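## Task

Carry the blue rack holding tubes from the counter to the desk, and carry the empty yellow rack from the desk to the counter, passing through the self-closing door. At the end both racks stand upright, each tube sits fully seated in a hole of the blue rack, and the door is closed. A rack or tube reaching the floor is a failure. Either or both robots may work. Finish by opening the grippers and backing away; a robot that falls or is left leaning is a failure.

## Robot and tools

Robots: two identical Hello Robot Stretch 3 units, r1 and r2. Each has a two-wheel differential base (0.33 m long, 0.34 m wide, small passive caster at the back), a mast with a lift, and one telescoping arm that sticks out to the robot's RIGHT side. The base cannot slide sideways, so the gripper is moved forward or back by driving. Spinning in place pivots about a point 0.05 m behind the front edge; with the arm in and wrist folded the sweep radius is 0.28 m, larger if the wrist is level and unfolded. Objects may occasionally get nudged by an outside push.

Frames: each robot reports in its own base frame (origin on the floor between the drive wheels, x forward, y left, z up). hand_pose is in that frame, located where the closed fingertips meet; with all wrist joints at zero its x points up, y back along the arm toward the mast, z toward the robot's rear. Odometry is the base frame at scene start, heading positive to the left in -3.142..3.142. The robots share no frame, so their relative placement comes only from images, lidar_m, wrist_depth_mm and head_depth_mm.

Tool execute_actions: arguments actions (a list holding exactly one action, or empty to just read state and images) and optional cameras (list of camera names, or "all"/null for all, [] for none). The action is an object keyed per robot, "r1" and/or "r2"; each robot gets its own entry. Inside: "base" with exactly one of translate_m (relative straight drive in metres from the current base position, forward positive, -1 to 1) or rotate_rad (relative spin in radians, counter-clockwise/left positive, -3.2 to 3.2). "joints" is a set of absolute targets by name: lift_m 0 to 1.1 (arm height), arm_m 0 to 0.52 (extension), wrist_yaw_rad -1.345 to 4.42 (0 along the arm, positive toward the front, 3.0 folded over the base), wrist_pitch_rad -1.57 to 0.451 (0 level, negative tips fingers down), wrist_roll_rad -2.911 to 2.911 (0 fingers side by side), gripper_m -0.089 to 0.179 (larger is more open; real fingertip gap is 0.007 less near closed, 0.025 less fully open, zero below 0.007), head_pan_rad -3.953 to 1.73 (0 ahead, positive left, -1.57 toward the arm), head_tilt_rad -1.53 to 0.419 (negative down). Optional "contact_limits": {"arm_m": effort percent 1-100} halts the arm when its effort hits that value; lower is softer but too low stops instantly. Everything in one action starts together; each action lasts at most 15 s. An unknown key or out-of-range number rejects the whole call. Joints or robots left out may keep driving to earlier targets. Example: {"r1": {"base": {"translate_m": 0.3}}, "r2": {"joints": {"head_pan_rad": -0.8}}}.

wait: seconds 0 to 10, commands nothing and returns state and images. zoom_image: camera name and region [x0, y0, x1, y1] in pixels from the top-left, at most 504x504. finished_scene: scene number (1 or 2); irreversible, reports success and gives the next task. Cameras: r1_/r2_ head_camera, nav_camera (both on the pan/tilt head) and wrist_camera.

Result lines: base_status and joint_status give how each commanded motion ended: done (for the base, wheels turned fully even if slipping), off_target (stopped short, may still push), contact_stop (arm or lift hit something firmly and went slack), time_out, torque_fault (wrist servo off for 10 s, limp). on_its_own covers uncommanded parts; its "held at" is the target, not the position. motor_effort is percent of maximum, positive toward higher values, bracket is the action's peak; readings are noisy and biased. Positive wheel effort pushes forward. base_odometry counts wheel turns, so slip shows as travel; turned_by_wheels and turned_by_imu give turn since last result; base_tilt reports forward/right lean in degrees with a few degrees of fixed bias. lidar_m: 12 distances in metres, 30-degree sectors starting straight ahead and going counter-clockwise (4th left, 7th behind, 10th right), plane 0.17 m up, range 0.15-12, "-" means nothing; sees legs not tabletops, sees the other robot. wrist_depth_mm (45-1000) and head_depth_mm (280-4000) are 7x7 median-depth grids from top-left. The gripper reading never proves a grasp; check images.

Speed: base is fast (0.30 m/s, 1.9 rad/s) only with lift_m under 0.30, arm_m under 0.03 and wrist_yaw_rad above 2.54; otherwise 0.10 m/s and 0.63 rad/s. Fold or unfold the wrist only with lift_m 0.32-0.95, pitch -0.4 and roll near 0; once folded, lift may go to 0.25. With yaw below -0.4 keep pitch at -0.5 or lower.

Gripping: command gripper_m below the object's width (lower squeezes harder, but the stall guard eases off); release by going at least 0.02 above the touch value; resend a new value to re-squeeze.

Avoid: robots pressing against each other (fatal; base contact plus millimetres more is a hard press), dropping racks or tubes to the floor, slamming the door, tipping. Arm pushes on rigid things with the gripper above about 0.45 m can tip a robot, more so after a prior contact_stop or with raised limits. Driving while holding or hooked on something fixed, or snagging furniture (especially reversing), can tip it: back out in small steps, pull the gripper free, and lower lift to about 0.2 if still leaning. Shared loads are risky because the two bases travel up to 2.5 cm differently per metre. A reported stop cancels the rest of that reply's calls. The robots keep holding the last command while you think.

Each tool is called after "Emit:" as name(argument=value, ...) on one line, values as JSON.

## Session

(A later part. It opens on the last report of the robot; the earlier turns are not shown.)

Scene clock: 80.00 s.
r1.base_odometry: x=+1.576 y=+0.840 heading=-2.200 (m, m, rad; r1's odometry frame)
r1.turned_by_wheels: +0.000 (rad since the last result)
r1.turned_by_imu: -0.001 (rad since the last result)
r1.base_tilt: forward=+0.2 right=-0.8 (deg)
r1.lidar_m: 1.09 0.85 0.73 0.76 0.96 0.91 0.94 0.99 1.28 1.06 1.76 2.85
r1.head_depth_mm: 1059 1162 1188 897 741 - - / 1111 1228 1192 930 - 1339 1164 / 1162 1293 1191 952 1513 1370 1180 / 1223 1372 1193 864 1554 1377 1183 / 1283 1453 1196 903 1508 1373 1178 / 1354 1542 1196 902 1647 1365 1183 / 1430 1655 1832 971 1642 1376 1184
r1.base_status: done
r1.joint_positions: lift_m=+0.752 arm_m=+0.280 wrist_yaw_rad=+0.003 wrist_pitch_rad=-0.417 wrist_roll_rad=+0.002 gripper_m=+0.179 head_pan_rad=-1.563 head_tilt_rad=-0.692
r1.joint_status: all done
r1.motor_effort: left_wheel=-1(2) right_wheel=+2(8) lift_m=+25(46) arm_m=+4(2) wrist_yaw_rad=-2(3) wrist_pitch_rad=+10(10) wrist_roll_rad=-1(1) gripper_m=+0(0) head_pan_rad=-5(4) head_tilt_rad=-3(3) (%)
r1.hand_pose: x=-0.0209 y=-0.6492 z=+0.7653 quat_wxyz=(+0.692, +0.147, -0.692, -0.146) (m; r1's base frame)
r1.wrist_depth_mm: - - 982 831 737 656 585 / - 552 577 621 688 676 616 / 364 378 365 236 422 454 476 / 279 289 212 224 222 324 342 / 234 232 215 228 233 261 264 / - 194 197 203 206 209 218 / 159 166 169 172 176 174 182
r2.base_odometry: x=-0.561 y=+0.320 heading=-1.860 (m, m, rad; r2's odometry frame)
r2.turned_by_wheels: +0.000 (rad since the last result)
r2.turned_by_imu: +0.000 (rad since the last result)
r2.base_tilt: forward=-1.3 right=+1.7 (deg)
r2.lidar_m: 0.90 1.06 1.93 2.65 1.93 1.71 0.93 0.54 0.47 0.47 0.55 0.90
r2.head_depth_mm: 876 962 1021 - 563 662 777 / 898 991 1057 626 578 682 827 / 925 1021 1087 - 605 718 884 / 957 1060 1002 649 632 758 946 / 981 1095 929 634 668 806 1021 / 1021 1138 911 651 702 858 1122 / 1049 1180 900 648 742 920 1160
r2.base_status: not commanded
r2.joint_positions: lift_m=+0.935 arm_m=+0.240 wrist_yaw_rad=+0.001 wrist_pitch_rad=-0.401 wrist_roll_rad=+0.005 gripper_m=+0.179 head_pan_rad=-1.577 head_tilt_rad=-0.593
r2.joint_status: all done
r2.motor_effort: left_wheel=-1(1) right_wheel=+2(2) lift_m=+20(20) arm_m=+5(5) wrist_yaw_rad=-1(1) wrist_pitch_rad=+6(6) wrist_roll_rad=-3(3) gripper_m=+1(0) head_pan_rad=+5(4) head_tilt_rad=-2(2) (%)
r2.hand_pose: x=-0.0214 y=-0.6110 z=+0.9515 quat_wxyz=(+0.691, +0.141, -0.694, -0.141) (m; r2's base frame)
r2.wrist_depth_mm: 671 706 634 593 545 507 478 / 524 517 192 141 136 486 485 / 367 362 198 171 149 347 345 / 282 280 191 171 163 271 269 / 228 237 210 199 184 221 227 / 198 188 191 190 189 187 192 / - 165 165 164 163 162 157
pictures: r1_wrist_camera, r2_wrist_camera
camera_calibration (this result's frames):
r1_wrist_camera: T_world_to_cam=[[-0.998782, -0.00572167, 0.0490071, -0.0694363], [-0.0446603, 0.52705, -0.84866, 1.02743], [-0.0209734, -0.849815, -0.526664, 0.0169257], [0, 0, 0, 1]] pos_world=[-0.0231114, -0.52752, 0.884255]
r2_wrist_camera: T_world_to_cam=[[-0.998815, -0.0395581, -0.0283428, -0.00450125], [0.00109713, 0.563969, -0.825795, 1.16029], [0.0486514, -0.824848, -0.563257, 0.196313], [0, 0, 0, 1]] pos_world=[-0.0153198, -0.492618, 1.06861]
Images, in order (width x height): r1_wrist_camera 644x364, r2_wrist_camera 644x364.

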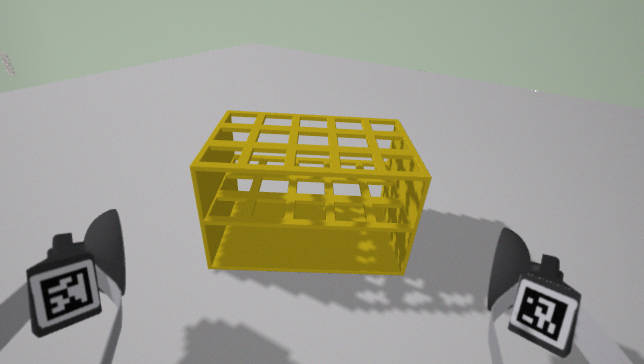

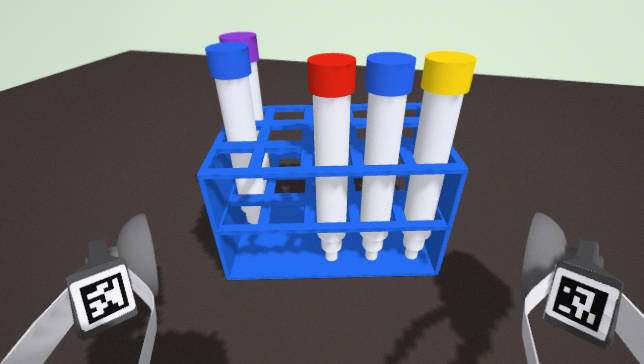

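Emit:
execute_actions(actions=[{"r1":{"joints":{"arm_m":0.365,"lift_m":0.74}},"r2":{"base":{"translate_m":0.004},"joints":{"arm_m":0.305,"lift_m":0.927}}}], cameras=["r1_wrist_camera","r2_wrist_camera"])

Scene clock: 87.07 s.
r1.base_odometry: x=+1.576 y=+0.840 heading=-2.200 (m, m, rad; r1's odometry frame)
r1.turned_by_wheels: +0.000 (rad since the last result)
r1.turned_by_imu: -0.001 (rad since the last result)
r1.base_tilt: forward=+0.2 right=-0.6 (deg)
r1.lidar_m: 1.09 0.85 0.73 0.76 0.96 0.91 0.94 0.99 1.28 1.05 1.76 2.84
r1.head_depth_mm: 1064 1169 1180 897 742 1355 - / 1108 1232 1188 929 - 1356 1156 / 1163 1295 1189 - 765 1370 1180 / 1222 1375 1191 855 1512 1372 1178 / 1291 1447 1191 901 1505 1367 1176 / 1359 1550 1200 904 1628 1379 1182 / 1440 1651 1838 971 1650 1377 1182
r1.base_status: not commanded
r1.joint_positions: lift_m=+0.740 arm_m=+0.365 wrist_yaw_rad=+0.002 wrist_pitch_rad=-0.417 wrist_roll_rad=+0.002 gripper_m=+0.179 head_pan_rad=-1.563 head_tilt_rad=-0.692
r1.joint_status: all done
r1.motor_effort: left_wheel=-1(1) right_wheel=+2(2) lift_m=+25(26) arm_m=+5(5) wrist_yaw_rad=-1(2) wrist_pitch_rad=+10(10) wrist_roll_rad=-1(1) gripper_m=+0(0) head_pan_rad=-4(5) head_tilt_rad=-3(3) (%)
r1.hand_pose: x=-0.0210 y=-0.7342 z=+0.7533 quat_wxyz=(+0.692, +0.147, -0.692, -0.146) (m; r1's base frame)
r1.wrist_depth_mm: - - 837 751 667 597 534 / - 506 533 583 625 619 567 / 335 345 365 379 396 414 437 / 258 252 143 147 151 301 313 / 216 109 113 121 123 236 245 / - 125 144 142 142 112 201 / 147 144 145 151 148 156 169
r2.base_odometry: x=-0.562 y=+0.316 heading=-1.860 (m, m, rad; r2's odometry frame)
r2.turned_by_wheels: +0.000 (rad since the last result)
r2.turned_by_imu: +0.000 (rad since the last result)
r2.base_tilt: forward=-1.2 right=+1.7 (deg)
r2.lidar_m: 0.90 1.06 1.92 2.65 1.93 1.72 0.94 0.54 0.47 0.47 0.55 0.90
r2.head_depth_mm: 875 959 1022 - 573 670 779 / 898 992 1037 649 577 683 830 / 929 1026 - 620 607 722 885 / 955 1059 993 627 631 762 955 / 986 1099 927 654 667 808 1020 / 1017 1144 911 653 704 864 1124 / 1054 1184 901 669 744 922 1157
r2.base_status: done
r2.joint_positions: lift_m=+0.927 arm_m=+0.305 wrist_yaw_rad=+0.001 wrist_pitch_rad=-0.401 wrist_roll_rad=+0.005 gripper_m=+0.179 head_pan_rad=-1.577 head_tilt_rad=-0.593
r2.joint_status: all done
r2.motor_effort: left_wheel=-1(2) right_wheel=+2(5) lift_m=+20(22) arm_m=+5(5) wrist_yaw_rad=-1(0) wrist_pitch_rad=+6(6) wrist_roll_rad=-3(3) gripper_m=+0(1) head_pan_rad=+5(5) head_tilt_rad=-2(3) (%)
r2.hand_pose: x=-0.0214 y=-0.6760 z=+0.9435 quat_wxyz=(+0.691, +0.141, -0.694, -0.141) (m; r2's base frame)
r2.wrist_depth_mm: 656 643 585 539 490 459 427 / 498 452 130 441 435 87 445 / 347 326 141 82 82 84 311 / 266 265 125 94 95 97 255 / 216 122 118 102 102 101 216 / 188 110 137 124 123 117 182 / - 152 145 145 144 146 149
pictures: r1_wrist_camera, r2_wrist_camera
camera_calibration (this result's frames):
r1_wrist_camera: T_world_to_cam=[[-0.998783, -0.00556263, 0.0490072, -0.0692534], [-0.0445769, 0.52704, -0.84867, 1.06205], [-0.0211079, -0.849822, -0.526647, -0.061649], [0, 0, 0, 1]] pos_world=[-0.0231277, -0.612517, 0.872253]
r2_wrist_camera: T_world_to_cam=[[-0.998816, -0.039537, -0.028343, -0.00728975], [0.00110919, 0.563969, -0.825795, 1.19033], [0.048634, -0.824849, -0.563257, 0.138188], [0, 0, 0, 1]] pos_world=[-0.0153221, -0.557614, 1.0606]
Images, in order (width x height): r1_wrist_camera 644x364, r2_wrist_camera 644x364.

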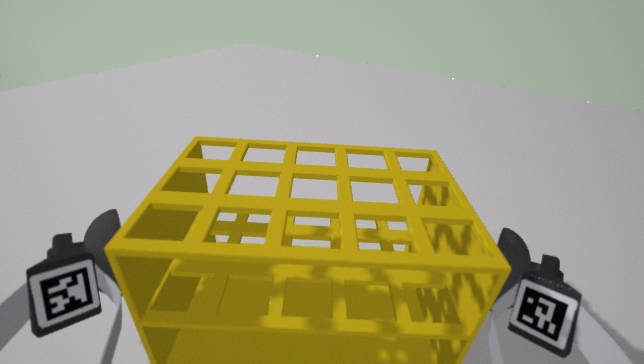

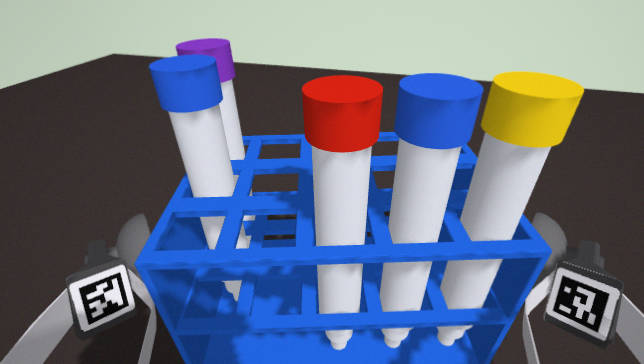

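Grip.

Emit:
execute_actions(actions=[{"r1":{"joints":{"gripper_m":0.08}},"r2":{"joints":{"gripper_m":0.08}}}], cameras=[])

Emit:
execute_actions(actions=[{"r1":{"joints":{"lift_m":0.78}},"r2":{"joints":{"lift_m":0.965}}}], cameras=["r1_wrist_camera","r2_wrist_camera","r1_head_camera","r2_head_camera"])

Scene clock: 91.60 s.
r1.base_odometry: x=+1.576 y=+0.840 heading=-2.200 (m, m, rad; r1's odometry frame)
r1.turned_by_wheels: +0.000 (rad since the last result)
r1.turned_by_imu: -0.001 (rad since the last result)
r1.base_tilt: forward=+0.3 right=-0.6 (deg)
r1.lidar_m: 1.09 0.85 0.73 0.76 0.96 0.91 0.94 0.99 1.28 1.05 1.76 2.84
r1.head_depth_mm: 1056 1171 1187 897 743 1353 - / 1111 1227 1189 932 - 1350 1159 / 1165 1292 1187 - 766 1371 1180 / 1219 1367 1193 851 1517 1372 1180 / 1288 1456 1190 903 1514 1371 1184 / 1360 1546 1195 902 1650 1373 1179 / 1441 1647 1829 971 1645 1376 1176
r1.base_status: not commanded
r1.joint_positions: lift_m=+0.740 arm_m=+0.365 wrist_yaw_rad=+0.002 wrist_pitch_rad=-0.415 wrist_roll_rad=+0.002 gripper_m=+0.082 head_pan_rad=-1.563 head_tilt_rad=-0.692
r1.joint_status: all done
r1.motor_effort: left_wheel=-1(1) right_wheel=+2(2) lift_m=+25(25) arm_m=+4(4) wrist_yaw_rad=-1(2) wrist_pitch_rad=+9(10) wrist_roll_rad=-1(1) gripper_m=-36(100) head_pan_rad=-5(4) head_tilt_rad=-3(4) (%)
r1.hand_pose: x=-0.0210 y=-0.7344 z=+0.7537 quat_wxyz=(+0.692, +0.147, -0.692, -0.145) (m; r1's base frame)
r1.wrist_depth_mm: - - 911 764 681 597 548 / - 516 545 584 617 618 565 / 343 349 340 381 395 422 440 / 258 254 178 147 158 304 316 / 210 133 154 153 152 228 245 / 181 137 168 172 151 197 199 / 148 151 153 156 154 161 170
r2.base_odometry: x=-0.562 y=+0.316 heading=-1.860 (m, m, rad; r2's odometry frame)
r2.turned_by_wheels: +0.000 (rad since the last result)
r2.turned_by_imu: +0.000 (rad since the last result)
r2.base_tilt: forward=-1.3 right=+1.7 (deg)
r2.lidar_m: 0.90 1.06 1.91 2.65 1.94 1.72 0.93 0.54 0.47 0.47 0.55 0.90
r2.head_depth_mm: 874 961 1018 - 574 670 784 / 897 993 1042 647 577 684 830 / 924 1020 - 620 607 722 885 / 957 1060 992 626 630 765 951 / 986 1095 931 655 668 809 1022 / 1020 1140 913 651 704 860 1123 / 1052 1184 897 668 742 922 1162
r2.base_status: not commanded
r2.joint_positions: lift_m=+0.927 arm_m=+0.305 wrist_yaw_rad=+0.000 wrist_pitch_rad=-0.401 wrist_roll_rad=+0.004 gripper_m=+0.081 head_pan_rad=-1.577 head_tilt_rad=-0.593
r2.joint_status: all done
r2.motor_effort: left_wheel=-1(1) right_wheel=+2(1) lift_m=+20(20) arm_m=+5(6) wrist_yaw_rad=-1(1) wrist_pitch_rad=+6(6) wrist_roll_rad=-2(3) gripper_m=-26(100) head_pan_rad=+5(5) head_tilt_rad=-2(2) (%)
r2.hand_pose: x=-0.0214 y=-0.6762 z=+0.9436 quat_wxyz=(+0.692, +0.141, -0.694, -0.141) (m; r2's base frame)
r2.wrist_depth_mm: 652 653 571 538 491 458 426 / 502 487 123 97 96 95 446 / 348 344 155 150 100 101 329 / 267 265 138 122 113 237 256 / 216 216 147 125 123 122 208 / 182 - 167 141 140 135 176 / 161 155 153 153 152 150 153
pictures: none
No camera images: the call's "cameras" was empty. Leave "cameras" out to get every camera's image.

Scene clock: 92.77 s.
r1.base_odometry: x=+1.576 y=+0.840 heading=-2.200 (m, m, rad; r1's odometry frame)
r1.turned_by_wheels: +0.000 (rad since the last result)
r1.turned_by_imu: +0.000 (rad since the last result)
r1.base_tilt: forward=+0.2 right=-0.8 (deg)
r1.lidar_m: 1.09 0.85 0.73 0.76 0.96 0.91 0.94 0.99 1.28 1.05 1.76 2.84
r1.head_depth_mm: 1057 1172 1186 897 742 - - / 1107 1231 1191 - 766 1370 1176 / 1154 1293 1253 - 765 1372 1177 / 1218 1378 1190 842 1518 1368 1182 / 1285 1449 1193 903 1514 1371 1181 / 1364 1548 1194 901 1641 1371 1181 / 1442 1659 1838 969 1645 1370 1182
r1.base_status: not commanded
r1.joint_positions: lift_m=+0.780 arm_m=+0.365 wrist_yaw_rad=+0.003 wrist_pitch_rad=-0.421 wrist_roll_rad=+0.002 gripper_m=+0.086 head_pan_rad=-1.563 head_tilt_rad=-0.692
r1.joint_status: all done
r1.on_its_own: gripper_m is held at +0.088, not at your +0.080, by its stall guard, which is still easing
r1.motor_effort: left_wheel=-1(1) right_wheel=+2(2) lift_m=+50(51) arm_m=+4(4) wrist_yaw_rad=-2(1) wrist_pitch_rad=+12(13) wrist_roll_rad=-1(1) gripper_m=-5(36) head_pan_rad=-4(5) head_tilt_rad=-4(3) (%)
r1.hand_pose: x=-0.0210 y=-0.7337 z=+0.7916 quat_wxyz=(+0.691, +0.149, -0.692, -0.147) (m; r1's base frame)
r1.wrist_depth_mm: - - 883 758 688 600 535 / - - 680 728 707 621 557 / 417 430 457 468 490 523 546 / 321 329 177 150 161 380 390 / 262 134 151 158 156 285 306 / 227 137 167 172 151 248 250 / 185 188 157 161 159 201 214
r2.base_odometry: x=-0.562 y=+0.316 heading=-1.860 (m, m, rad; r2's odometry frame)
r2.turned_by_wheels: +0.000 (rad since the last result)
r2.turned_by_imu: +0.000 (rad since the last result)
r2.base_tilt: forward=-1.3 right=+1.7 (deg)
r2.lidar_m: 0.90 1.06 1.92 2.65 1.93 1.72 0.93 0.54 0.47 0.47 0.55 0.90
r2.head_depth_mm: 875 958 - - 563 651 782 / 895 975 - 676 577 685 833 / 925 1007 - 658 605 719 884 / 957 1059 687 639 630 764 954 / 985 1098 930 656 668 810 1022 / 1016 1136 907 652 702 858 1127 / 1056 1180 897 668 742 919 1158
r2.base_status: not commanded
r2.joint_positions: lift_m=+0.965 arm_m=+0.305 wrist_yaw_rad=+0.000 wrist_pitch_rad=-0.411 wrist_roll_rad=+0.004 gripper_m=+0.085 head_pan_rad=-1.577 head_tilt_rad=-0.593
r2.joint_status: all done
r2.motor_effort: left_wheel=-1(1) right_wheel=+2(2) lift_m=+25(27) arm_m=+5(5) wrist_yaw_rad=+0(1) wrist_pitch_rad=+8(8) wrist_roll_rad=-3(3) gripper_m=-23(25) head_pan_rad=+4(4) head_tilt_rad=-2(2) (%)
r2.hand_pose: x=-0.0214 y=-0.6750 z=+0.9792 quat_wxyz=(+0.691, +0.144, -0.693, -0.145) (m; r2's base frame)
r2.wrist_depth_mm: 651 645 593 539 498 459 429 / 642 588 152 106 103 471 460 / 419 418 163 161 111 361 398 / 325 324 143 122 119 300 312 / 266 263 155 132 129 125 256 / 224 - 167 142 139 135 217 / 199 189 162 157 154 185 188
pictures: r1_head_camera (sideways: a quarter turn clockwise sets it upright), r1_wrist_camera, r2_head_camera (sideways: a quarter turn clockwise sets it upright), r2_wrist_camera
camera_calibration (this result's frames):
r1_head_camera: T_world_to_cam=[[0.0197985, 0.620094, -0.784278, 1.04067], [0.999063, -0.0424558, -0.00834727, 0.00179316], [-0.0384732, -0.783378, -0.620354, 0.7563], [0, 0, 0, 1]] pos_world=[0.00670202, -0.0527696, 1.28536]
r1_wrist_camera: T_world_to_cam=[[-0.998782, -0.00573953, 0.0489959, -0.0712492], [-0.0445854, 0.530071, -0.84678, 1.09504], [-0.0211112, -0.847934, -0.529681, -0.0373185], [0, 0, 0, 1]] pos_world=[-0.0231276, -0.612501, 0.910982]
r2_head_camera: T_world_to_cam=[[-0.0444467, 0.591646, -0.804972, 1.07221], [0.998763, 0.00834856, -0.0490108, 0.0623807], [-0.0222767, -0.806155, -0.591285, 0.730253], [0, 0, 0, 1]] pos_world=[0.00162007, -0.0461904, 1.29794]
r2_wrist_camera: T_world_to_cam=[[-0.998835, -0.039364, -0.0279002, -0.00661328], [0.000402525, 0.571438, -0.820645, 1.21916], [0.0482471, -0.8197, -0.570757, 0.169972], [0, 0, 0, 1]] pos_world=[-0.015297, -0.557611, 1.09733]
Images, in order (width x height): r1_head_camera 896x504, r1_wrist_camera 644x364, r2_head_camera 896x504, r2_wrist_camera 644x364.

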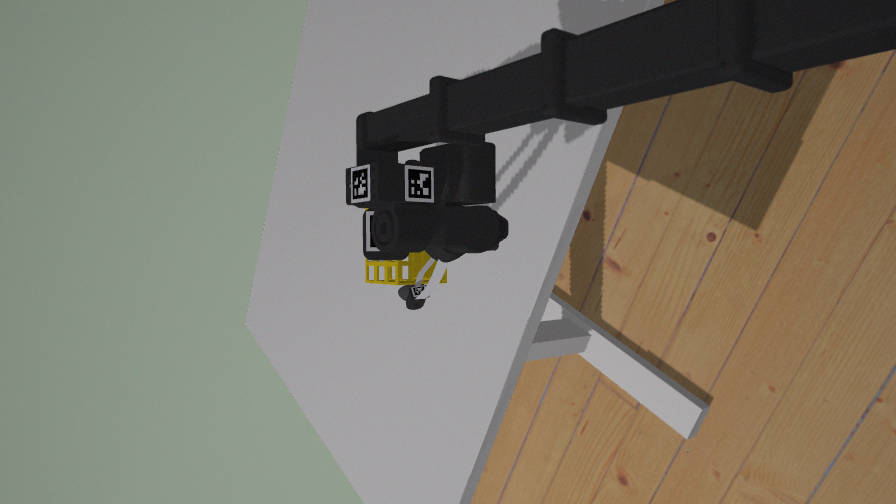

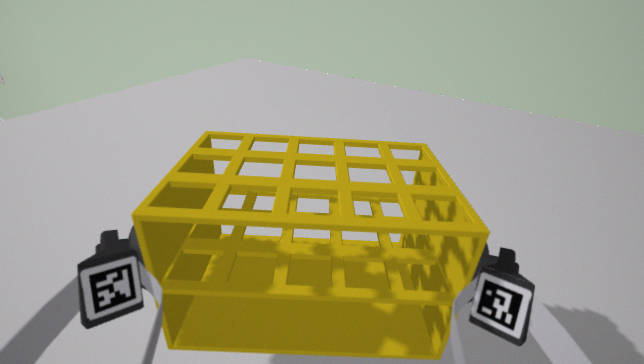

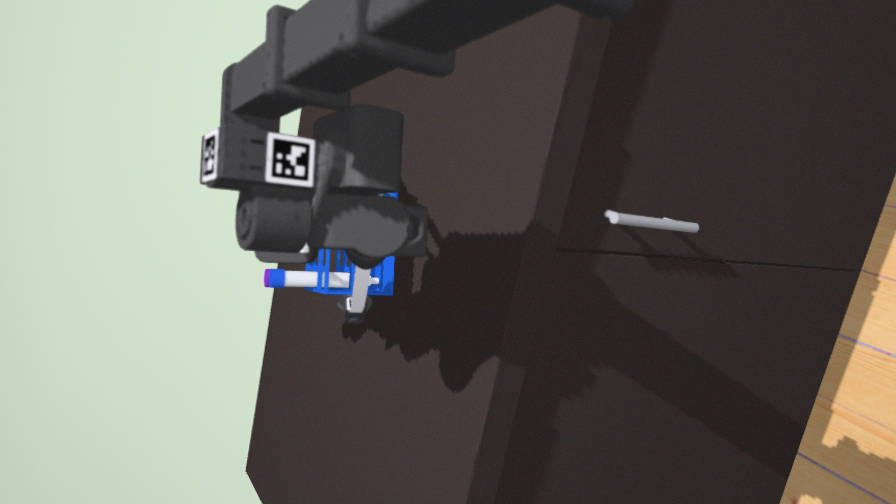

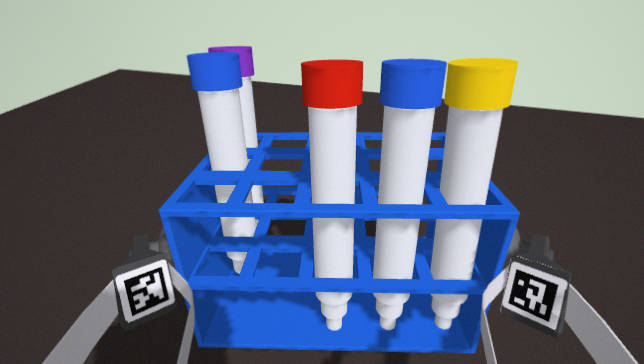

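Emit:
execute_actions(actions=[], cameras=["r1_wrist_camera","r2_wrist_camera"])

Scene clock: 94.97 s.
r1.base_odometry: x=+1.576 y=+0.840 heading=-2.200 (m, m, rad; r1's odometry frame)
r1.turned_by_wheels: +0.000 (rad since the last result)
r1.turned_by_imu: +0.000 (rad since the last result)
r1.base_tilt: forward=+0.1 right=-0.8 (deg)
r1.lidar_m: 1.09 0.85 0.73 0.76 0.96 0.91 0.94 0.99 1.28 1.05 1.76 2.84
r1.head_depth_mm: 1061 1174 1184 896 742 - - / 1105 1224 1187 - 767 1371 1181 / 1166 1291 1248 - 765 1377 1178 / 1217 1372 1196 843 1514 1372 1181 / 1288 1458 1195 900 1517 1373 1175 / 1356 1544 1193 905 1642 1367 1182 / 1442 1650 1833 970 1642 1374 1183
r1.base_status: not commanded
r1.joint_positions: lift_m=+0.780 arm_m=+0.365 wrist_yaw_rad=+0.003 wrist_pitch_rad=-0.421 wrist_roll_rad=+0.002 gripper_m=+0.097 head_pan_rad=-1.563 head_tilt_rad=-0.692
r1.joint_status: all done
r1.on_its_own: gripper_m is held at +0.098, not at your +0.080, by its stall guard, which is still easing
r1.motor_effort: left_wheel=-1(1) right_wheel=+2(2) lift_m=+50(51) arm_m=+4(4) wrist_yaw_rad=-1(1) wrist_pitch_rad=+12(13) wrist_roll_rad=-1(1) gripper_m=-4(36) head_pan_rad=-5(5) head_tilt_rad=-3(3) (%)
r1.hand_pose: x=-0.0210 y=-0.7337 z=+0.7916 quat_wxyz=(+0.691, +0.149, -0.692, -0.147) (m; r1's base frame)
r1.wrist_depth_mm: - - 873 754 660 600 543 / - - 657 717 680 636 567 / 424 436 456 477 507 524 549 / 324 327 160 150 161 376 393 / 263 134 154 158 156 289 305 / 225 136 168 172 151 240 250 / 186 186 157 161 158 202 214
r2.base_odometry: x=-0.562 y=+0.316 heading=-1.860 (m, m, rad; r2's odometry frame)
r2.turned_by_wheels: +0.000 (rad since the last result)
r2.turned_by_imu: +0.000 (rad since the last result)
r2.base_tilt: forward=-1.2 right=+1.7 (deg)
r2.lidar_m: 0.90 1.06 1.92 2.65 1.94 1.71 0.93 0.54 0.47 0.47 0.55 0.89
r2.head_depth_mm: 875 961 - - 563 652 782 / 898 980 - 674 578 685 833 / 928 1007 - 658 607 722 886 / 955 1055 687 641 629 763 950 / 985 1094 928 657 667 807 1020 / 1015 1138 915 651 706 862 1125 / 1059 1186 897 668 743 920 1167
r2.base_status: not commanded
r2.joint_positions: lift_m=+0.965 arm_m=+0.305 wrist_yaw_rad=+0.000 wrist_pitch_rad=-0.411 wrist_roll_rad=+0.004 gripper_m=+0.085 head_pan_rad=-1.577 head_tilt_rad=-0.593
r2.joint_status: all done
r2.motor_effort: left_wheel=-1(1) right_wheel=+2(2) lift_m=+25(27) arm_m=+5(5) wrist_yaw_rad=-1(1) wrist_pitch_rad=+8(8) wrist_roll_rad=-2(3) gripper_m=-24(25) head_pan_rad=+4(4) head_tilt_rad=-2(2) (%)
r2.hand_pose: x=-0.0214 y=-0.6750 z=+0.9792 quat_wxyz=(+0.691, +0.144, -0.693, -0.145) (m; r2's base frame)
r2.wrist_depth_mm: 660 651 587 535 494 464 425 / 644 581 152 106 103 468 459 / 420 421 163 161 111 360 399 / 326 325 143 123 119 301 311 / 265 265 154 132 129 125 256 / 224 - 167 142 139 134 218 / 199 188 162 156 154 185 188
pictures: r1_wrist_camera, r2_wrist_camera
camera_calibration (this result's frames):
r1_wrist_camera: T_world_to_cam=[[-0.998782, -0.00573965, 0.0489959, -0.0712493], [-0.0445854, 0.530072, -0.846779, 1.09504], [-0.0211112, -0.847933, -0.529683, -0.0373166], [0, 0, 0, 1]] pos_world=[-0.0231276, -0.612501, 0.910982]
r2_wrist_camera: T_world_to_cam=[[-0.998835, -0.0393641, -0.0279002, -0.0066133], [0.000402479, 0.571439, -0.820645, 1.21916], [0.0482472, -0.8197, -0.570757, 0.169972], [0, 0, 0, 1]] pos_world=[-0.015297, -0.557611, 1.09733]
Images, in order (width x height): r1_wrist_camera 644x364, r2_wrist_camera 644x364.

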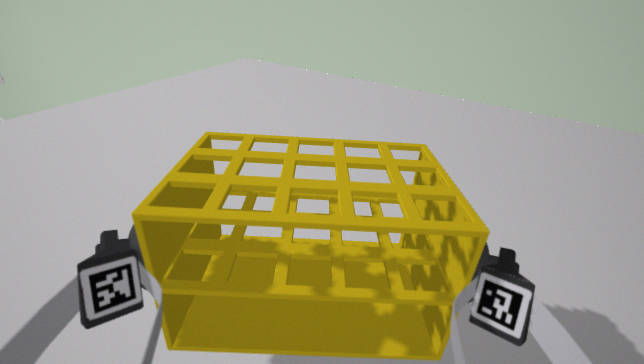

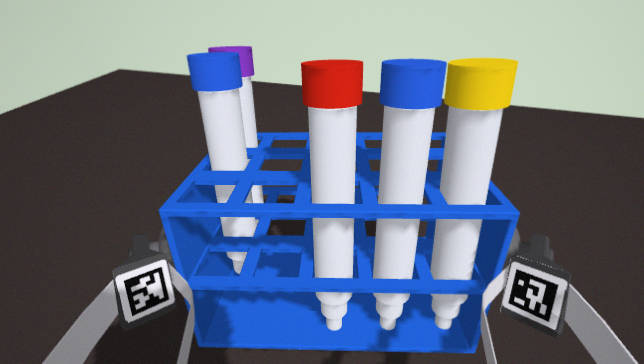

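Set r1 grip to a fixed value, and retract while over the tables.

Emit:
execute_actions(actions=[{"r1":{"joints":{"gripper_m":0.095,"wrist_yaw_rad":1.2}},"r2":{"joints":{"wrist_yaw_rad":1.2}}}], cameras=["r1_wrist_camera","r2_wrist_camera","r1_head_camera","r2_head_camera"])

Scene clock: 98.60 s.
r1.base_odometry: x=+1.576 y=+0.840 heading=-2.200 (m, m, rad; r1's odometry frame)
r1.turned_by_wheels: +0.000 (rad since the last result)
r1.turned_by_imu: -0.001 (rad since the last result)
r1.base_tilt: forward=+0.0 right=-0.6 (deg)
r1.lidar_m: 1.09 0.85 0.73 0.76 0.96 0.91 0.94 0.99 1.28 1.06 1.76 2.83
r1.head_depth_mm: 1059 1167 1185 896 743 - - / 1108 1232 1189 - 765 1370 1173 / 1161 1300 1250 842 765 1371 1181 / 1217 1368 1193 933 1514 1370 1178 / 1282 1451 1197 917 1518 1375 1181 / 1359 1547 1197 779 1599 1370 1182 / 1438 1656 1835 902 1601 1373 1178
r1.base_status: not commanded
r1.joint_positions: lift_m=+0.780 arm_m=+0.365 wrist_yaw_rad=+1.196 wrist_pitch_rad=-0.421 wrist_roll_rad=+0.002 gripper_m=+0.100 head_pan_rad=-1.563 head_tilt_rad=-0.692
r1.joint_status: gripper_m off_target (ended at +0.100, target +0.095); the others done
r1.on_its_own: gripper_m is held at +0.102, not at your +0.095, by its stall guard, which is still easing
r1.motor_effort: left_wheel=-1(1) right_wheel=+2(3) lift_m=+50(50) arm_m=+4(5) wrist_yaw_rad=+2(4) wrist_pitch_rad=+12(12) wrist_roll_rad=-1(1) gripper_m=-3(67) head_pan_rad=-4(5) head_tilt_rad=-3(3) (%)
r1.hand_pose: x=+0.1871 y=-0.5917 z=+0.7916 quat_wxyz=(+0.654, +0.512, -0.488, +0.267) (m; r1's base frame)
r1.wrist_depth_mm: - - - - - - - / - - - - - - - / - - - - 490 - 964 / - - 160 159 164 378 385 / - 134 154 158 156 286 303 / - 136 167 172 151 238 248 / 914 909 158 162 157 201 212
r2.base_odometry: x=-0.562 y=+0.316 heading=-1.860 (m, m, rad; r2's odometry frame)
r2.turned_by_wheels: +0.000 (rad since the last result)
r2.turned_by_imu: +0.000 (rad since the last result)
r2.base_tilt: forward=-1.2 right=+1.7 (deg)
r2.lidar_m: 0.90 1.06 1.92 2.66 1.93 1.72 0.93 0.54 0.47 0.47 0.55 0.90
r2.head_depth_mm: 872 959 - - 563 651 782 / 897 978 861 678 578 684 831 / 926 1007 - 656 607 721 886 / 956 1056 995 637 630 764 952 / 985 1095 1053 628 667 809 1022 / 1019 1136 909 614 704 862 1120 / 1062 1181 890 573 745 921 1161
r2.base_status: not commanded
r2.joint_positions: lift_m=+0.965 arm_m=+0.305 wrist_yaw_rad=+1.198 wrist_pitch_rad=-0.411 wrist_roll_rad=+0.004 gripper_m=+0.085 head_pan_rad=-1.577 head_tilt_rad=-0.593
r2.joint_status: all done
r2.motor_effort: left_wheel=-1(1) right_wheel=+2(2) lift_m=+25(25) arm_m=+4(4) wrist_yaw_rad=+2(4) wrist_pitch_rad=+8(8) wrist_roll_rad=-2(2) gripper_m=-23(23) head_pan_rad=+4(4) head_tilt_rad=-3(2) (%)
r2.hand_pose: x=+0.1884 y=-0.5318 z=+0.9792 quat_wxyz=(+0.652, +0.510, -0.491, +0.270) (m; r2's base frame)
r2.wrist_depth_mm: 590 597 603 609 617 627 637 / 643 653 132 106 104 476 659 / 706 717 163 162 111 361 396 / 777 777 143 122 119 300 311 / 865 869 155 132 129 125 255 / - - 168 142 139 135 217 / - - 163 156 154 185 188
pictures: r1_head_camera (sideways: a quarter turn clockwise sets it upright), r1_wrist_camera, r2_head_camera (sideways: a quarter turn clockwise sets it upright), r2_wrist_camera
camera_calibration (this result's frames):
r1_head_camera: T_world_to_cam=[[0.0197985, 0.620094, -0.784277, 1.04067], [0.999063, -0.0424557, -0.00834728, 0.00179318], [-0.0384731, -0.783378, -0.620354, 0.7563], [0, 0, 0, 1]] pos_world=[0.00670203, -0.0527696, 1.28536]
r1_wrist_camera: T_world_to_cam=[[-0.362161, -0.930827, 0.048999, -0.5291], [-0.509302, 0.153582, -0.846773, 0.893227], [0.780673, -0.331623, -0.529693, 0.242961], [0, 0, 0, 1]] pos_world=[0.0736305, -0.549112, 0.910981]
r2_head_camera: T_world_to_cam=[[-0.0444467, 0.591646, -0.804972, 1.07221], [0.998763, 0.00834856, -0.0490108, 0.0623807], [-0.0222767, -0.806155, -0.591286, 0.730253], [0, 0, 0, 1]] pos_world=[0.00162007, -0.0461904, 1.29794]
r2_wrist_camera: T_world_to_cam=[[-0.327625, -0.944396, -0.0278971, -0.399184], [-0.531934, 0.208778, -0.820645, 1.04472], [0.780838, -0.254025, -0.570757, 0.439978], [0, 0, 0, 1]] pos_world=[0.0813874, -0.483336, 1.09733]
Images, in order (width x height): r1_head_camera 896x504, r1_wrist_camera 644x364, r2_head_camera 896x504, r2_wrist_camera 644x364.

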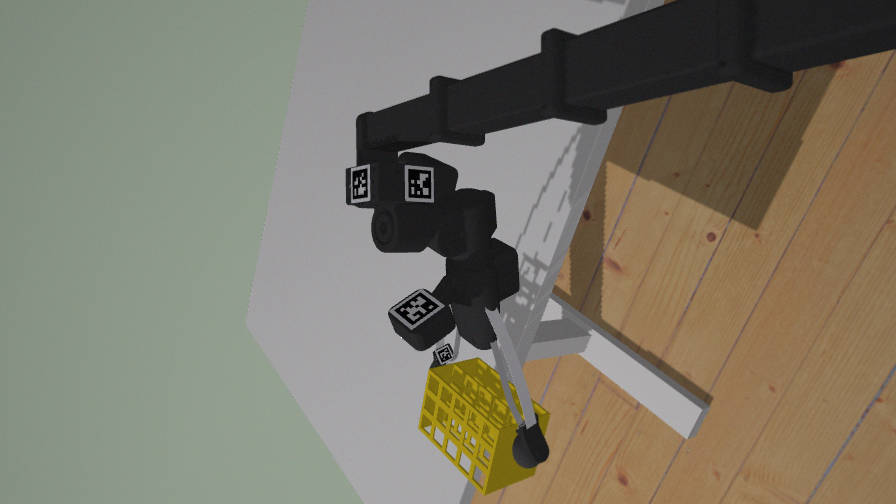

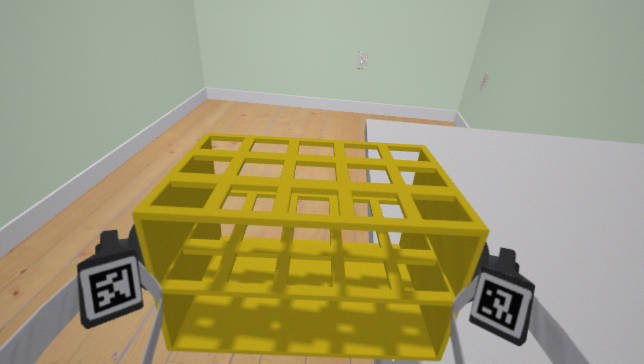

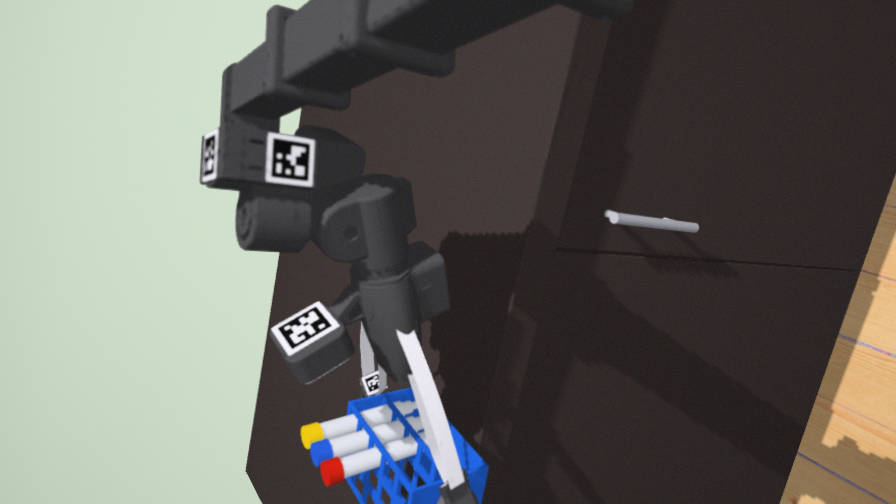

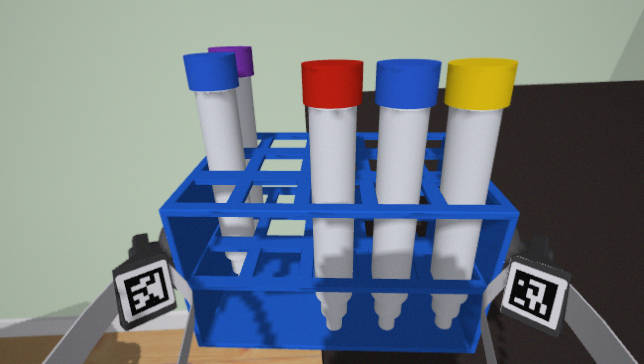

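Swing r1 back over the desk until the guard settles.

Emit:
execute_actions(actions=[{"r1":{"joints":{"wrist_yaw_rad":0.6}},"r2":{"joints":{"wrist_yaw_rad":1.7,"arm_m":0.0,"head_pan_rad":-0.6,"head_tilt_rad":-1.0}}}], cameras=["r1_wrist_camera","r2_head_camera"])

Scene clock: 106.30 s.
r1.base_odometry: x=+1.576 y=+0.840 heading=-2.200 (m, m, rad; r1's odometry frame)
r1.turned_by_wheels: +0.000 (rad since the last result)
r1.turned_by_imu: -0.001 (rad since the last result)
r1.base_tilt: forward=+0.1 right=-0.8 (deg)
r1.lidar_m: 1.09 0.85 0.73 0.76 0.96 0.91 0.94 0.99 1.28 1.06 1.76 2.84
r1.head_depth_mm: 1057 1170 1189 894 743 - - / 1105 1227 1186 - 763 1374 1179 / 1159 1300 1252 - 767 1375 1176 / 1221 1365 1196 - 1519 1372 1180 / 1289 1451 1193 839 1521 1370 1181 / 1359 1550 1194 842 1655 1370 1185 / 1440 1658 1837 973 1646 1375 1188
r1.base_status: not commanded
r1.joint_positions: lift_m=+0.780 arm_m=+0.365 wrist_yaw_rad=+0.603 wrist_pitch_rad=-0.421 wrist_roll_rad=+0.002 gripper_m=+0.103 head_pan_rad=-1.563 head_tilt_rad=-0.692
r1.joint_status: all done
r1.on_its_own: gripper_m is held at +0.102, not at your +0.095, by its stall guard, which is not easing now
r1.motor_effort: left_wheel=-1(1) right_wheel=+2(2) lift_m=+50(50) arm_m=+4(4) wrist_yaw_rad=-1(1) wrist_pitch_rad=+12(12) wrist_roll_rad=-1(1) gripper_m=-24(24) head_pan_rad=-4(5) head_tilt_rad=-3(3) (%)
r1.hand_pose: x=+0.1057 y=-0.6942 z=+0.7916 quat_wxyz=(+0.704, +0.347, -0.617, +0.064) (m; r1's base frame)
r1.wrist_depth_mm: - - - - - 801 625 / - - - - 956 738 641 / - - 454 471 488 529 545 / - 366 159 158 165 377 392 / - 133 154 158 156 286 302 / - 137 168 173 151 240 249 / 917 889 157 162 157 202 213
r2.base_odometry: x=-0.562 y=+0.316 heading=-1.860 (m, m, rad; r2's odometry frame)
r2.turned_by_wheels: +0.000 (rad since the last result)
r2.turned_by_imu: +0.001 (rad since the last result)
r2.base_tilt: forward=-1.2 right=+1.7 (deg)
r2.lidar_m: 0.90 1.06 1.91 2.65 1.93 1.72 0.93 0.54 0.47 0.47 0.55 0.90
r2.head_depth_mm: 723 751 812 - - - 1112 / 911 1026 1011 1120 - 1200 1106 / 888 1076 1235 1376 1366 1192 1127 / 858 1031 1149 330 1336 1204 1131 / 834 990 1157 336 1277 1199 1106 / 806 958 1146 309 1295 1195 1082 / 783 925 1103 1413 1326 1192 1083
r2.base_status: not commanded
r2.joint_positions: lift_m=+0.965 arm_m=+0.003 wrist_yaw_rad=+1.700 wrist_pitch_rad=-0.411 wrist_roll_rad=+0.004 gripper_m=+0.085 head_pan_rad=-0.607 head_tilt_rad=-0.987
r2.joint_status: all done
joint sent to its limit — the command would take r2.arm_m past its lower limit, so that joint was sent only as far as its limit.
r2.motor_effort: left_wheel=-1(0) right_wheel=+2(2) lift_m=+25(25) arm_m=-6(9) wrist_yaw_rad=+0(3) wrist_pitch_rad=+8(8) wrist_roll_rad=-2(2) gripper_m=-24(24) head_pan_rad=+4(53) head_tilt_rad=-3(20) (%)
r2.hand_pose: x=+0.2021 y=-0.1189 z=+0.9792 quat_wxyz=(+0.565, +0.616, -0.349, +0.424) (m; r2's base frame)
r2.wrist_depth_mm: - - 878 770 687 618 565 / - - 132 106 104 625 606 / - - 163 162 111 679 645 / - - 143 122 119 738 691 / - - 154 132 129 125 740 / - - 167 142 139 135 800 / - - 162 157 153 - 649
pictures: r1_wrist_camera, r2_head_camera (sideways: a quarter turn clockwise sets it upright)
camera_calibration (this result's frames):
r1_wrist_camera: T_world_to_cam=[[-0.820544, -0.569479, 0.0489978, -0.354746], [-0.336502, 0.411998, -0.846773, 1.02862], [0.462033, -0.711302, -0.529693, 0.0426439], [0, 0, 0, 1]] pos_world=[0.0353459, -0.595479, 0.910981]
r2_head_camera: T_world_to_cam=[[-0.730058, 0.448317, -0.515778, 0.699546], [0.543086, 0.838739, -0.0396737, 0.0529814], [0.414817, -0.309076, -0.855803, 1.07158], [0, 0, 0, 1]] pos_world=[0.0374253, -0.0268559, 1.27998]
Images, in order (width x height): r1_wrist_camera 644x364, r2_head_camera 896x504.

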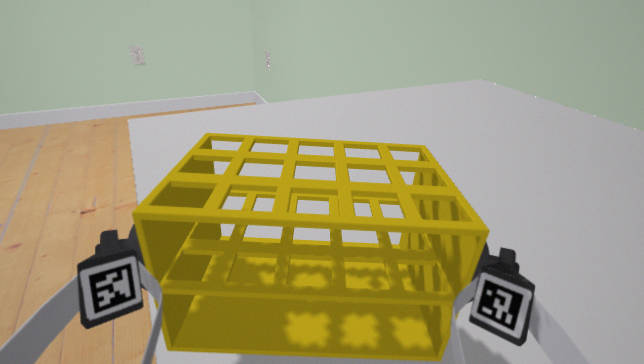

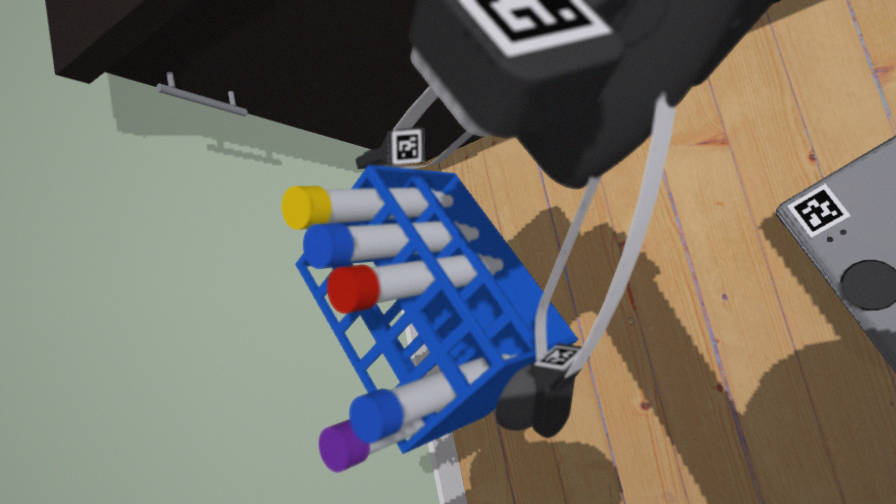

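Emit:
execute_actions(actions=[{"r1":{"base":{"translate_m":0.39},"joints":{"wrist_yaw_rad":2.0,"arm_m":0.005,"head_pan_rad":0,"head_tilt_rad":-1.3}},"r2":{"base":{"rotate_rad":1.29},"joints":{"wrist_yaw_rad":2.2,"lift_m":0.55,"head_pan_rad":0,"head_tilt_rad":-1.3}}}], cameras=["r1_head_camera","r2_head_camera"])

Scene clock: 122.87 s.
r1.base_odometry: x=+1.346 y=+0.525 heading=-2.200 (m, m, rad; r1's odometry frame)
r1.turned_by_wheels: +0.000 (rad since the last result)
r1.turned_by_imu: -0.004 (rad since the last result)
r1.base_tilt: forward=+0.1 right=-0.8 (deg)
r1.lidar_m: 0.82 0.66 0.63 0.65 0.77 1.26 1.29 1.34 1.47 1.05 2.01 2.50
r1.head_depth_mm: 1627 1514 1418 1326 - - 1122 / 1636 1511 1410 526 1269 1176 1121 / 1592 1504 1405 492 1249 - 1109 / 1447 1509 1410 467 1239 - 1107 / 1141 1371 1407 1317 1244 - 1103 / 950 1111 1367 1315 1244 1185 1110 / 804 946 1202 1309 1242 1173 1101
r1.base_status: done
r1.joint_positions: lift_m=+0.780 arm_m=+0.005 wrist_yaw_rad=+1.998 wrist_pitch_rad=-0.421 wrist_roll_rad=+0.002 gripper_m=+0.103 head_pan_rad=-0.007 head_tilt_rad=-1.284
r1.joint_status: all done
r1.on_its_own: gripper_m is held at +0.102, not at your +0.095, by its stall guard, which is not easing now
r1.motor_effort: left_wheel=-1(3) right_wheel=+2(9) lift_m=+50(50) arm_m=-5(5) wrist_yaw_rad=+2(5) wrist_pitch_rad=+12(12) wrist_roll_rad=-1(1) gripper_m=-24(24) head_pan_rad=+4(50) head_tilt_rad=-7(34) (%)
r1.hand_pose: x=+0.1826 y=-0.0576 z=+0.7916 quat_wxyz=(+0.499, +0.662, -0.250, +0.501) (m; r1's base frame)
r1.wrist_depth_mm: 503 561 651 716 915 - - / 533 612 689 797 - - - / 568 659 743 855 - - - / 610 667 159 159 163 - - / 635 134 155 154 156 - - / 663 137 167 172 153 - - / 772 876 157 158 158 - -
r2.base_odometry: x=-0.562 y=+0.316 heading=-0.570 (m, m, rad; r2's odometry frame)
r2.turned_by_wheels: +1.290 (rad since the last result)
r2.turned_by_imu: +1.267 (rad since the last result)
r2.base_tilt: forward=-1.3 right=+1.7 (deg)
r2.lidar_m: 2.65 2.41 1.78 1.71 0.68 0.49 0.47 0.49 0.66 0.90 0.94 1.29
r2.head_depth_mm: 1610 1506 1420 1330 1265 1194 1137 / 1597 1498 1409 1334 1260 - - / 1584 1485 1401 1323 1275 1182 1123 / 1580 1482 1387 1309 1241 - 1115 / 1566 1475 1390 1316 1246 - - / 1568 1471 1385 1307 1240 1197 - / 1554 1465 1381 1303 1238 1191 -
r2.base_status: done
r2.joint_positions: lift_m=+0.550 arm_m=+0.003 wrist_yaw_rad=+2.198 wrist_pitch_rad=-0.412 wrist_roll_rad=+0.004 gripper_m=+0.085 head_pan_rad=-0.007 head_tilt_rad=-1.285
r2.joint_status: all done
r2.motor_effort: left_wheel=-1(5) right_wheel=+2(6) lift_m=+21(24) arm_m=-5(5) wrist_yaw_rad=+2(4) wrist_pitch_rad=+8(8) wrist_roll_rad=-3(2) gripper_m=-24(23) head_pan_rad=+5(48) head_tilt_rad=-3(22) (%)
r2.hand_pose: x=+0.1610 y=-0.0156 z=+0.5642 quat_wxyz=(+0.443, +0.683, -0.186, +0.550) (m; r2's base frame)
r2.wrist_depth_mm: - - - - - - - / - - 135 106 103 - - / - - 163 162 111 - - / - - 143 122 119 - - / 956 942 155 132 129 125 916 / 807 - 167 142 139 135 775 / 702 667 162 156 153 656 676
pictures: r1_head_camera (sideways: a quarter turn clockwise sets it upright), r2_head_camera (sideways: a quarter turn clockwise sets it upright)
camera_calibration (this result's frames):
r1_head_camera: T_world_to_cam=[[-0.951955, 0.0311271, -0.304652, 0.421748], [0.0437985, 0.998432, -0.034846, 0.0421016], [0.30309, -0.0465152, -0.951826, 1.18513], [0, 0, 0, 1]] pos_world=[0.0404395, -0.0000367703, 1.25799]
r2_head_camera: T_world_to_cam=[[-0.969195, -0.0413716, -0.242795, 0.345465], [-0.0355015, 0.998963, -0.0285045, 0.0419565], [0.243723, -0.0190068, -0.969659, 1.2205], [0, 0, 0, 1]] pos_world=[0.0388486, -0.00442275, 1.26854]
Images, in order (width x height): r1_head_camera 896x504, r2_head_camera 896x504.

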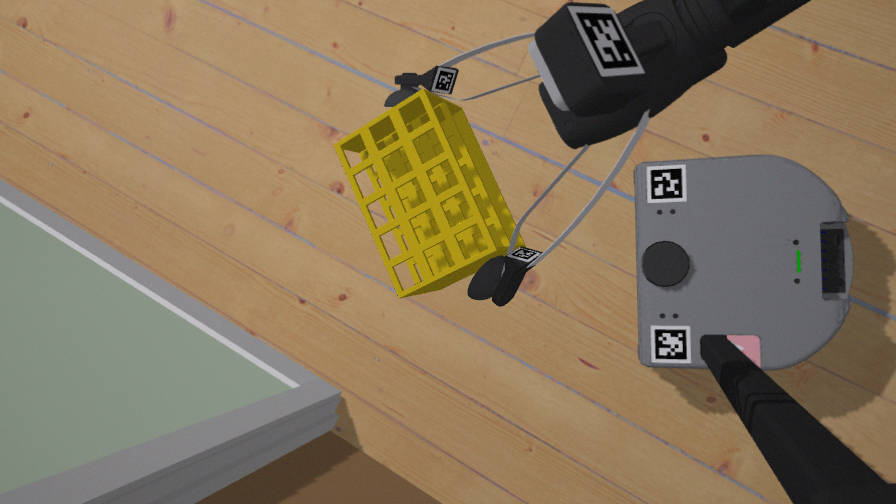

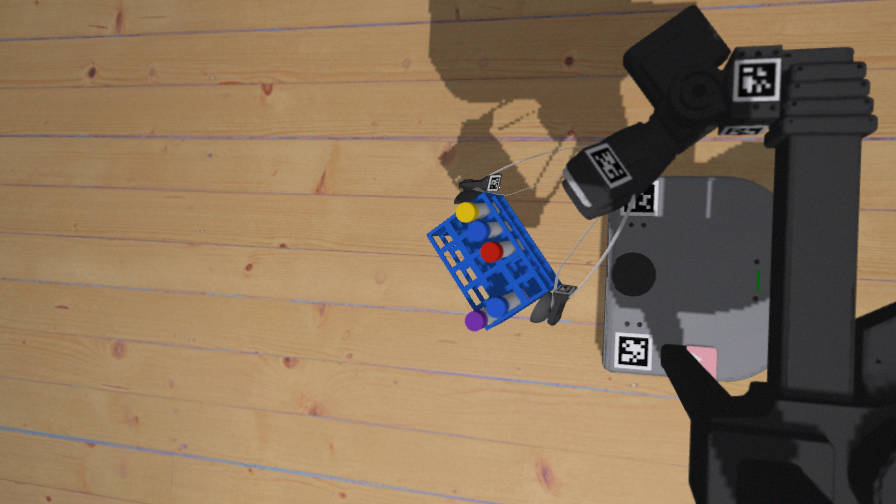

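Emit:
execute_actions(actions=[{"r1":{"base":{"rotate_rad":-2.10},"joints":{"lift_m":0.45,"head_pan_rad":-3.14,"head_tilt_rad":-0.9}},"r2":{"base":{"translate_m":0.3},"joints":{"wrist_yaw_rad":2.58,"lift_m":0.29}}}], cameras=["r1_head_camera","r1_nav_camera","r2_head_camera"])

Scene clock: 131.10 s.
r1.base_odometry: x=+1.346 y=+0.525 heading=+1.983 (m, m, rad; r1's odometry frame)
r1.turned_by_wheels: -2.100 (rad since the last result)
r1.turned_by_imu: -2.079 (rad since the last result)
r1.base_tilt: forward=+0.2 right=-0.8 (deg)
r1.lidar_m: 1.46 1.05 2.02 2.41 0.82 0.66 0.63 0.65 0.77 1.26 1.30 1.34
r1.head_depth_mm: 552 646 772 969 1231 1248 1144 / 550 640 768 961 1287 1289 - / 546 638 765 954 1267 1308 - / 545 633 758 950 1264 1267 - / 543 631 754 941 1252 1246 1166 / 540 629 751 932 1241 1244 1144 / 539 624 749 926 1178 1245 1123
r1.base_status: done
r1.joint_positions: lift_m=+0.450 arm_m=+0.005 wrist_yaw_rad=+1.998 wrist_pitch_rad=-0.422 wrist_roll_rad=+0.002 gripper_m=+0.103 head_pan_rad=-3.133 head_tilt_rad=-0.902
r1.joint_status: all done
r1.on_its_own: gripper_m is held at +0.102, not at your +0.095, by its stall guard, which is not easing now
r1.motor_effort: left_wheel=+1(6) right_wheel=-1(6) lift_m=+26(48) arm_m=-5(5) wrist_yaw_rad=+3(1) wrist_pitch_rad=+13(13) wrist_roll_rad=-1(1) gripper_m=-24(24) head_pan_rad=-4(51) head_tilt_rad=+1(25) (%)
r1.hand_pose: x=+0.1825 y=-0.0577 z=+0.4622 quat_wxyz=(+0.499, +0.662, -0.250, +0.501) (m; r1's base frame)
r1.wrist_depth_mm: - - - - - - - / - - - - - - - / - - - - - - - / - - 160 160 162 - - / 808 134 156 154 156 896 957 / 702 136 167 172 154 747 769 / 576 583 158 157 157 620 673
r2.base_odometry: x=-0.310 y=+0.155 heading=-0.570 (m, m, rad; r2's odometry frame)
r2.turned_by_wheels: +0.000 (rad since the last result)
r2.turned_by_imu: +0.002 (rad since the last result)
r2.base_tilt: forward=-1.3 right=+1.7 (deg)
r2.lidar_m: 2.35 2.40 1.77 1.71 1.11 0.80 0.77 0.80 0.93 0.90 0.94 1.30
r2.head_depth_mm: 1602 1498 1428 1334 1263 1197 1144 / 1601 1494 1402 1331 1263 1192 1142 / 1578 1493 1409 1326 1263 - 1135 / 1575 1487 1400 1322 1254 - 1125 / 1586 1477 1391 1320 931 - - / 1569 1463 1385 1309 1240 - - / 1567 1462 1383 1311 1238 1189 1116
r2.base_status: done
r2.joint_positions: lift_m=+0.290 arm_m=+0.003 wrist_yaw_rad=+2.579 wrist_pitch_rad=-0.412 wrist_roll_rad=+0.004 gripper_m=+0.085 head_pan_rad=-0.007 head_tilt_rad=-1.285
r2.joint_status: all done
r2.motor_effort: left_wheel=-1(6) right_wheel=+2(8) lift_m=+21(21) arm_m=-6(6) wrist_yaw_rad=+1(5) wrist_pitch_rad=+8(9) wrist_roll_rad=-2(2) gripper_m=-24(24) head_pan_rad=+4(4) head_tilt_rad=-4(5) (%)
r2.hand_pose: x=+0.0989 y=+0.0426 z=+0.3041 quat_wxyz=(+0.331, +0.706, -0.054, +0.623) (m; r2's base frame)
r2.wrist_depth_mm: - - - - - - - / - - 150 108 106 103 - / 937 927 163 114 113 802 873 / 719 701 143 123 120 644 685 / 593 590 154 132 129 125 571 / 515 - 167 141 139 135 485 / - - 157 156 153 412 419
pictures: r1_head_camera (sideways: a quarter turn clockwise sets it upright), r1_nav_camera (sideways: a quarter turn counterclockwise sets it upright), r2_head_camera (sideways: a quarter turn clockwise sets it upright)
camera_calibration (this result's frames):
r1_head_camera: T_world_to_cam=[[0.770029, -0.0180101, -0.637754, 0.845143], [-0.0387674, -0.999075, -0.0185943, 0.0214607], [-0.636829, 0.0390422, -0.770016, 0.954602], [0, 0, 0, 1]] pos_world=[-0.0420342, -0.000607778, 1.27445]
r1_nav_camera: T_world_to_cam=[[-0.813702, -0.00470645, 0.581263, -0.71057], [0.0232774, 0.998901, 0.0406738, 0.00246682], [-0.580815, 0.0466267, -0.812699, 1.01322], [0, 0, 0, 1]] pos_world=[0.0102421, -0.0530513, 1.23637]
r2_head_camera: T_world_to_cam=[[-0.969351, -0.0414266, -0.242161, 0.344639], [-0.035578, 0.998961, -0.0284767, 0.0419207], [0.243089, -0.0189883, -0.969818, 1.22071], [0, 0, 0, 1]] pos_world=[0.038827, -0.0044207, 1.26852]
Images, in order (width x height): r1_head_camera 896x504, r1_nav_camera 672x504, r2_head_camera 896x504.

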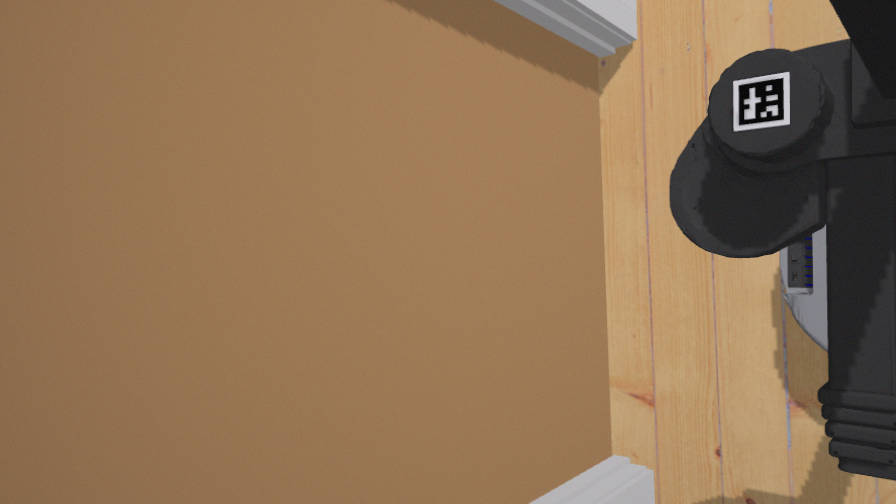

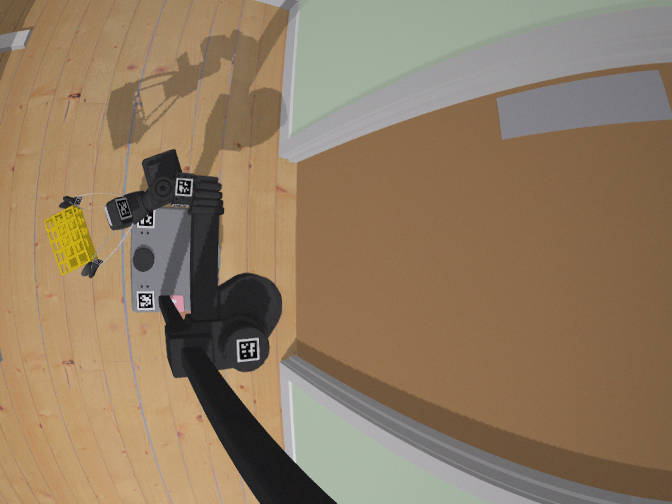

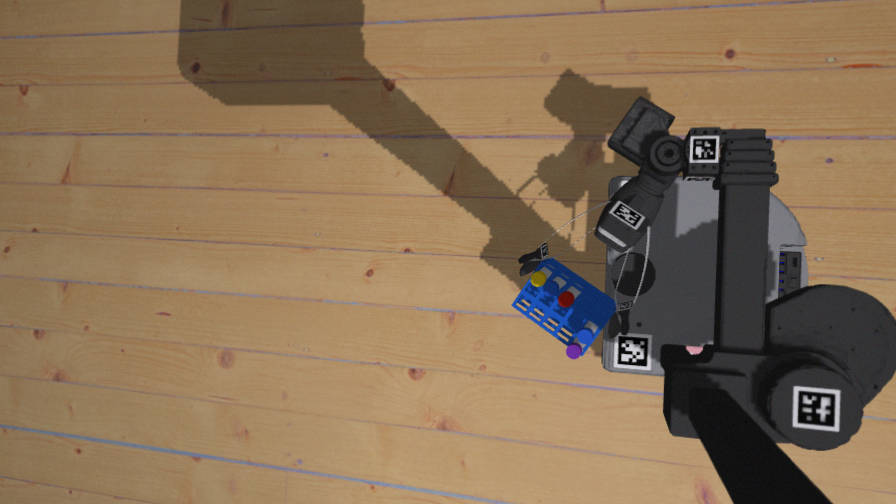

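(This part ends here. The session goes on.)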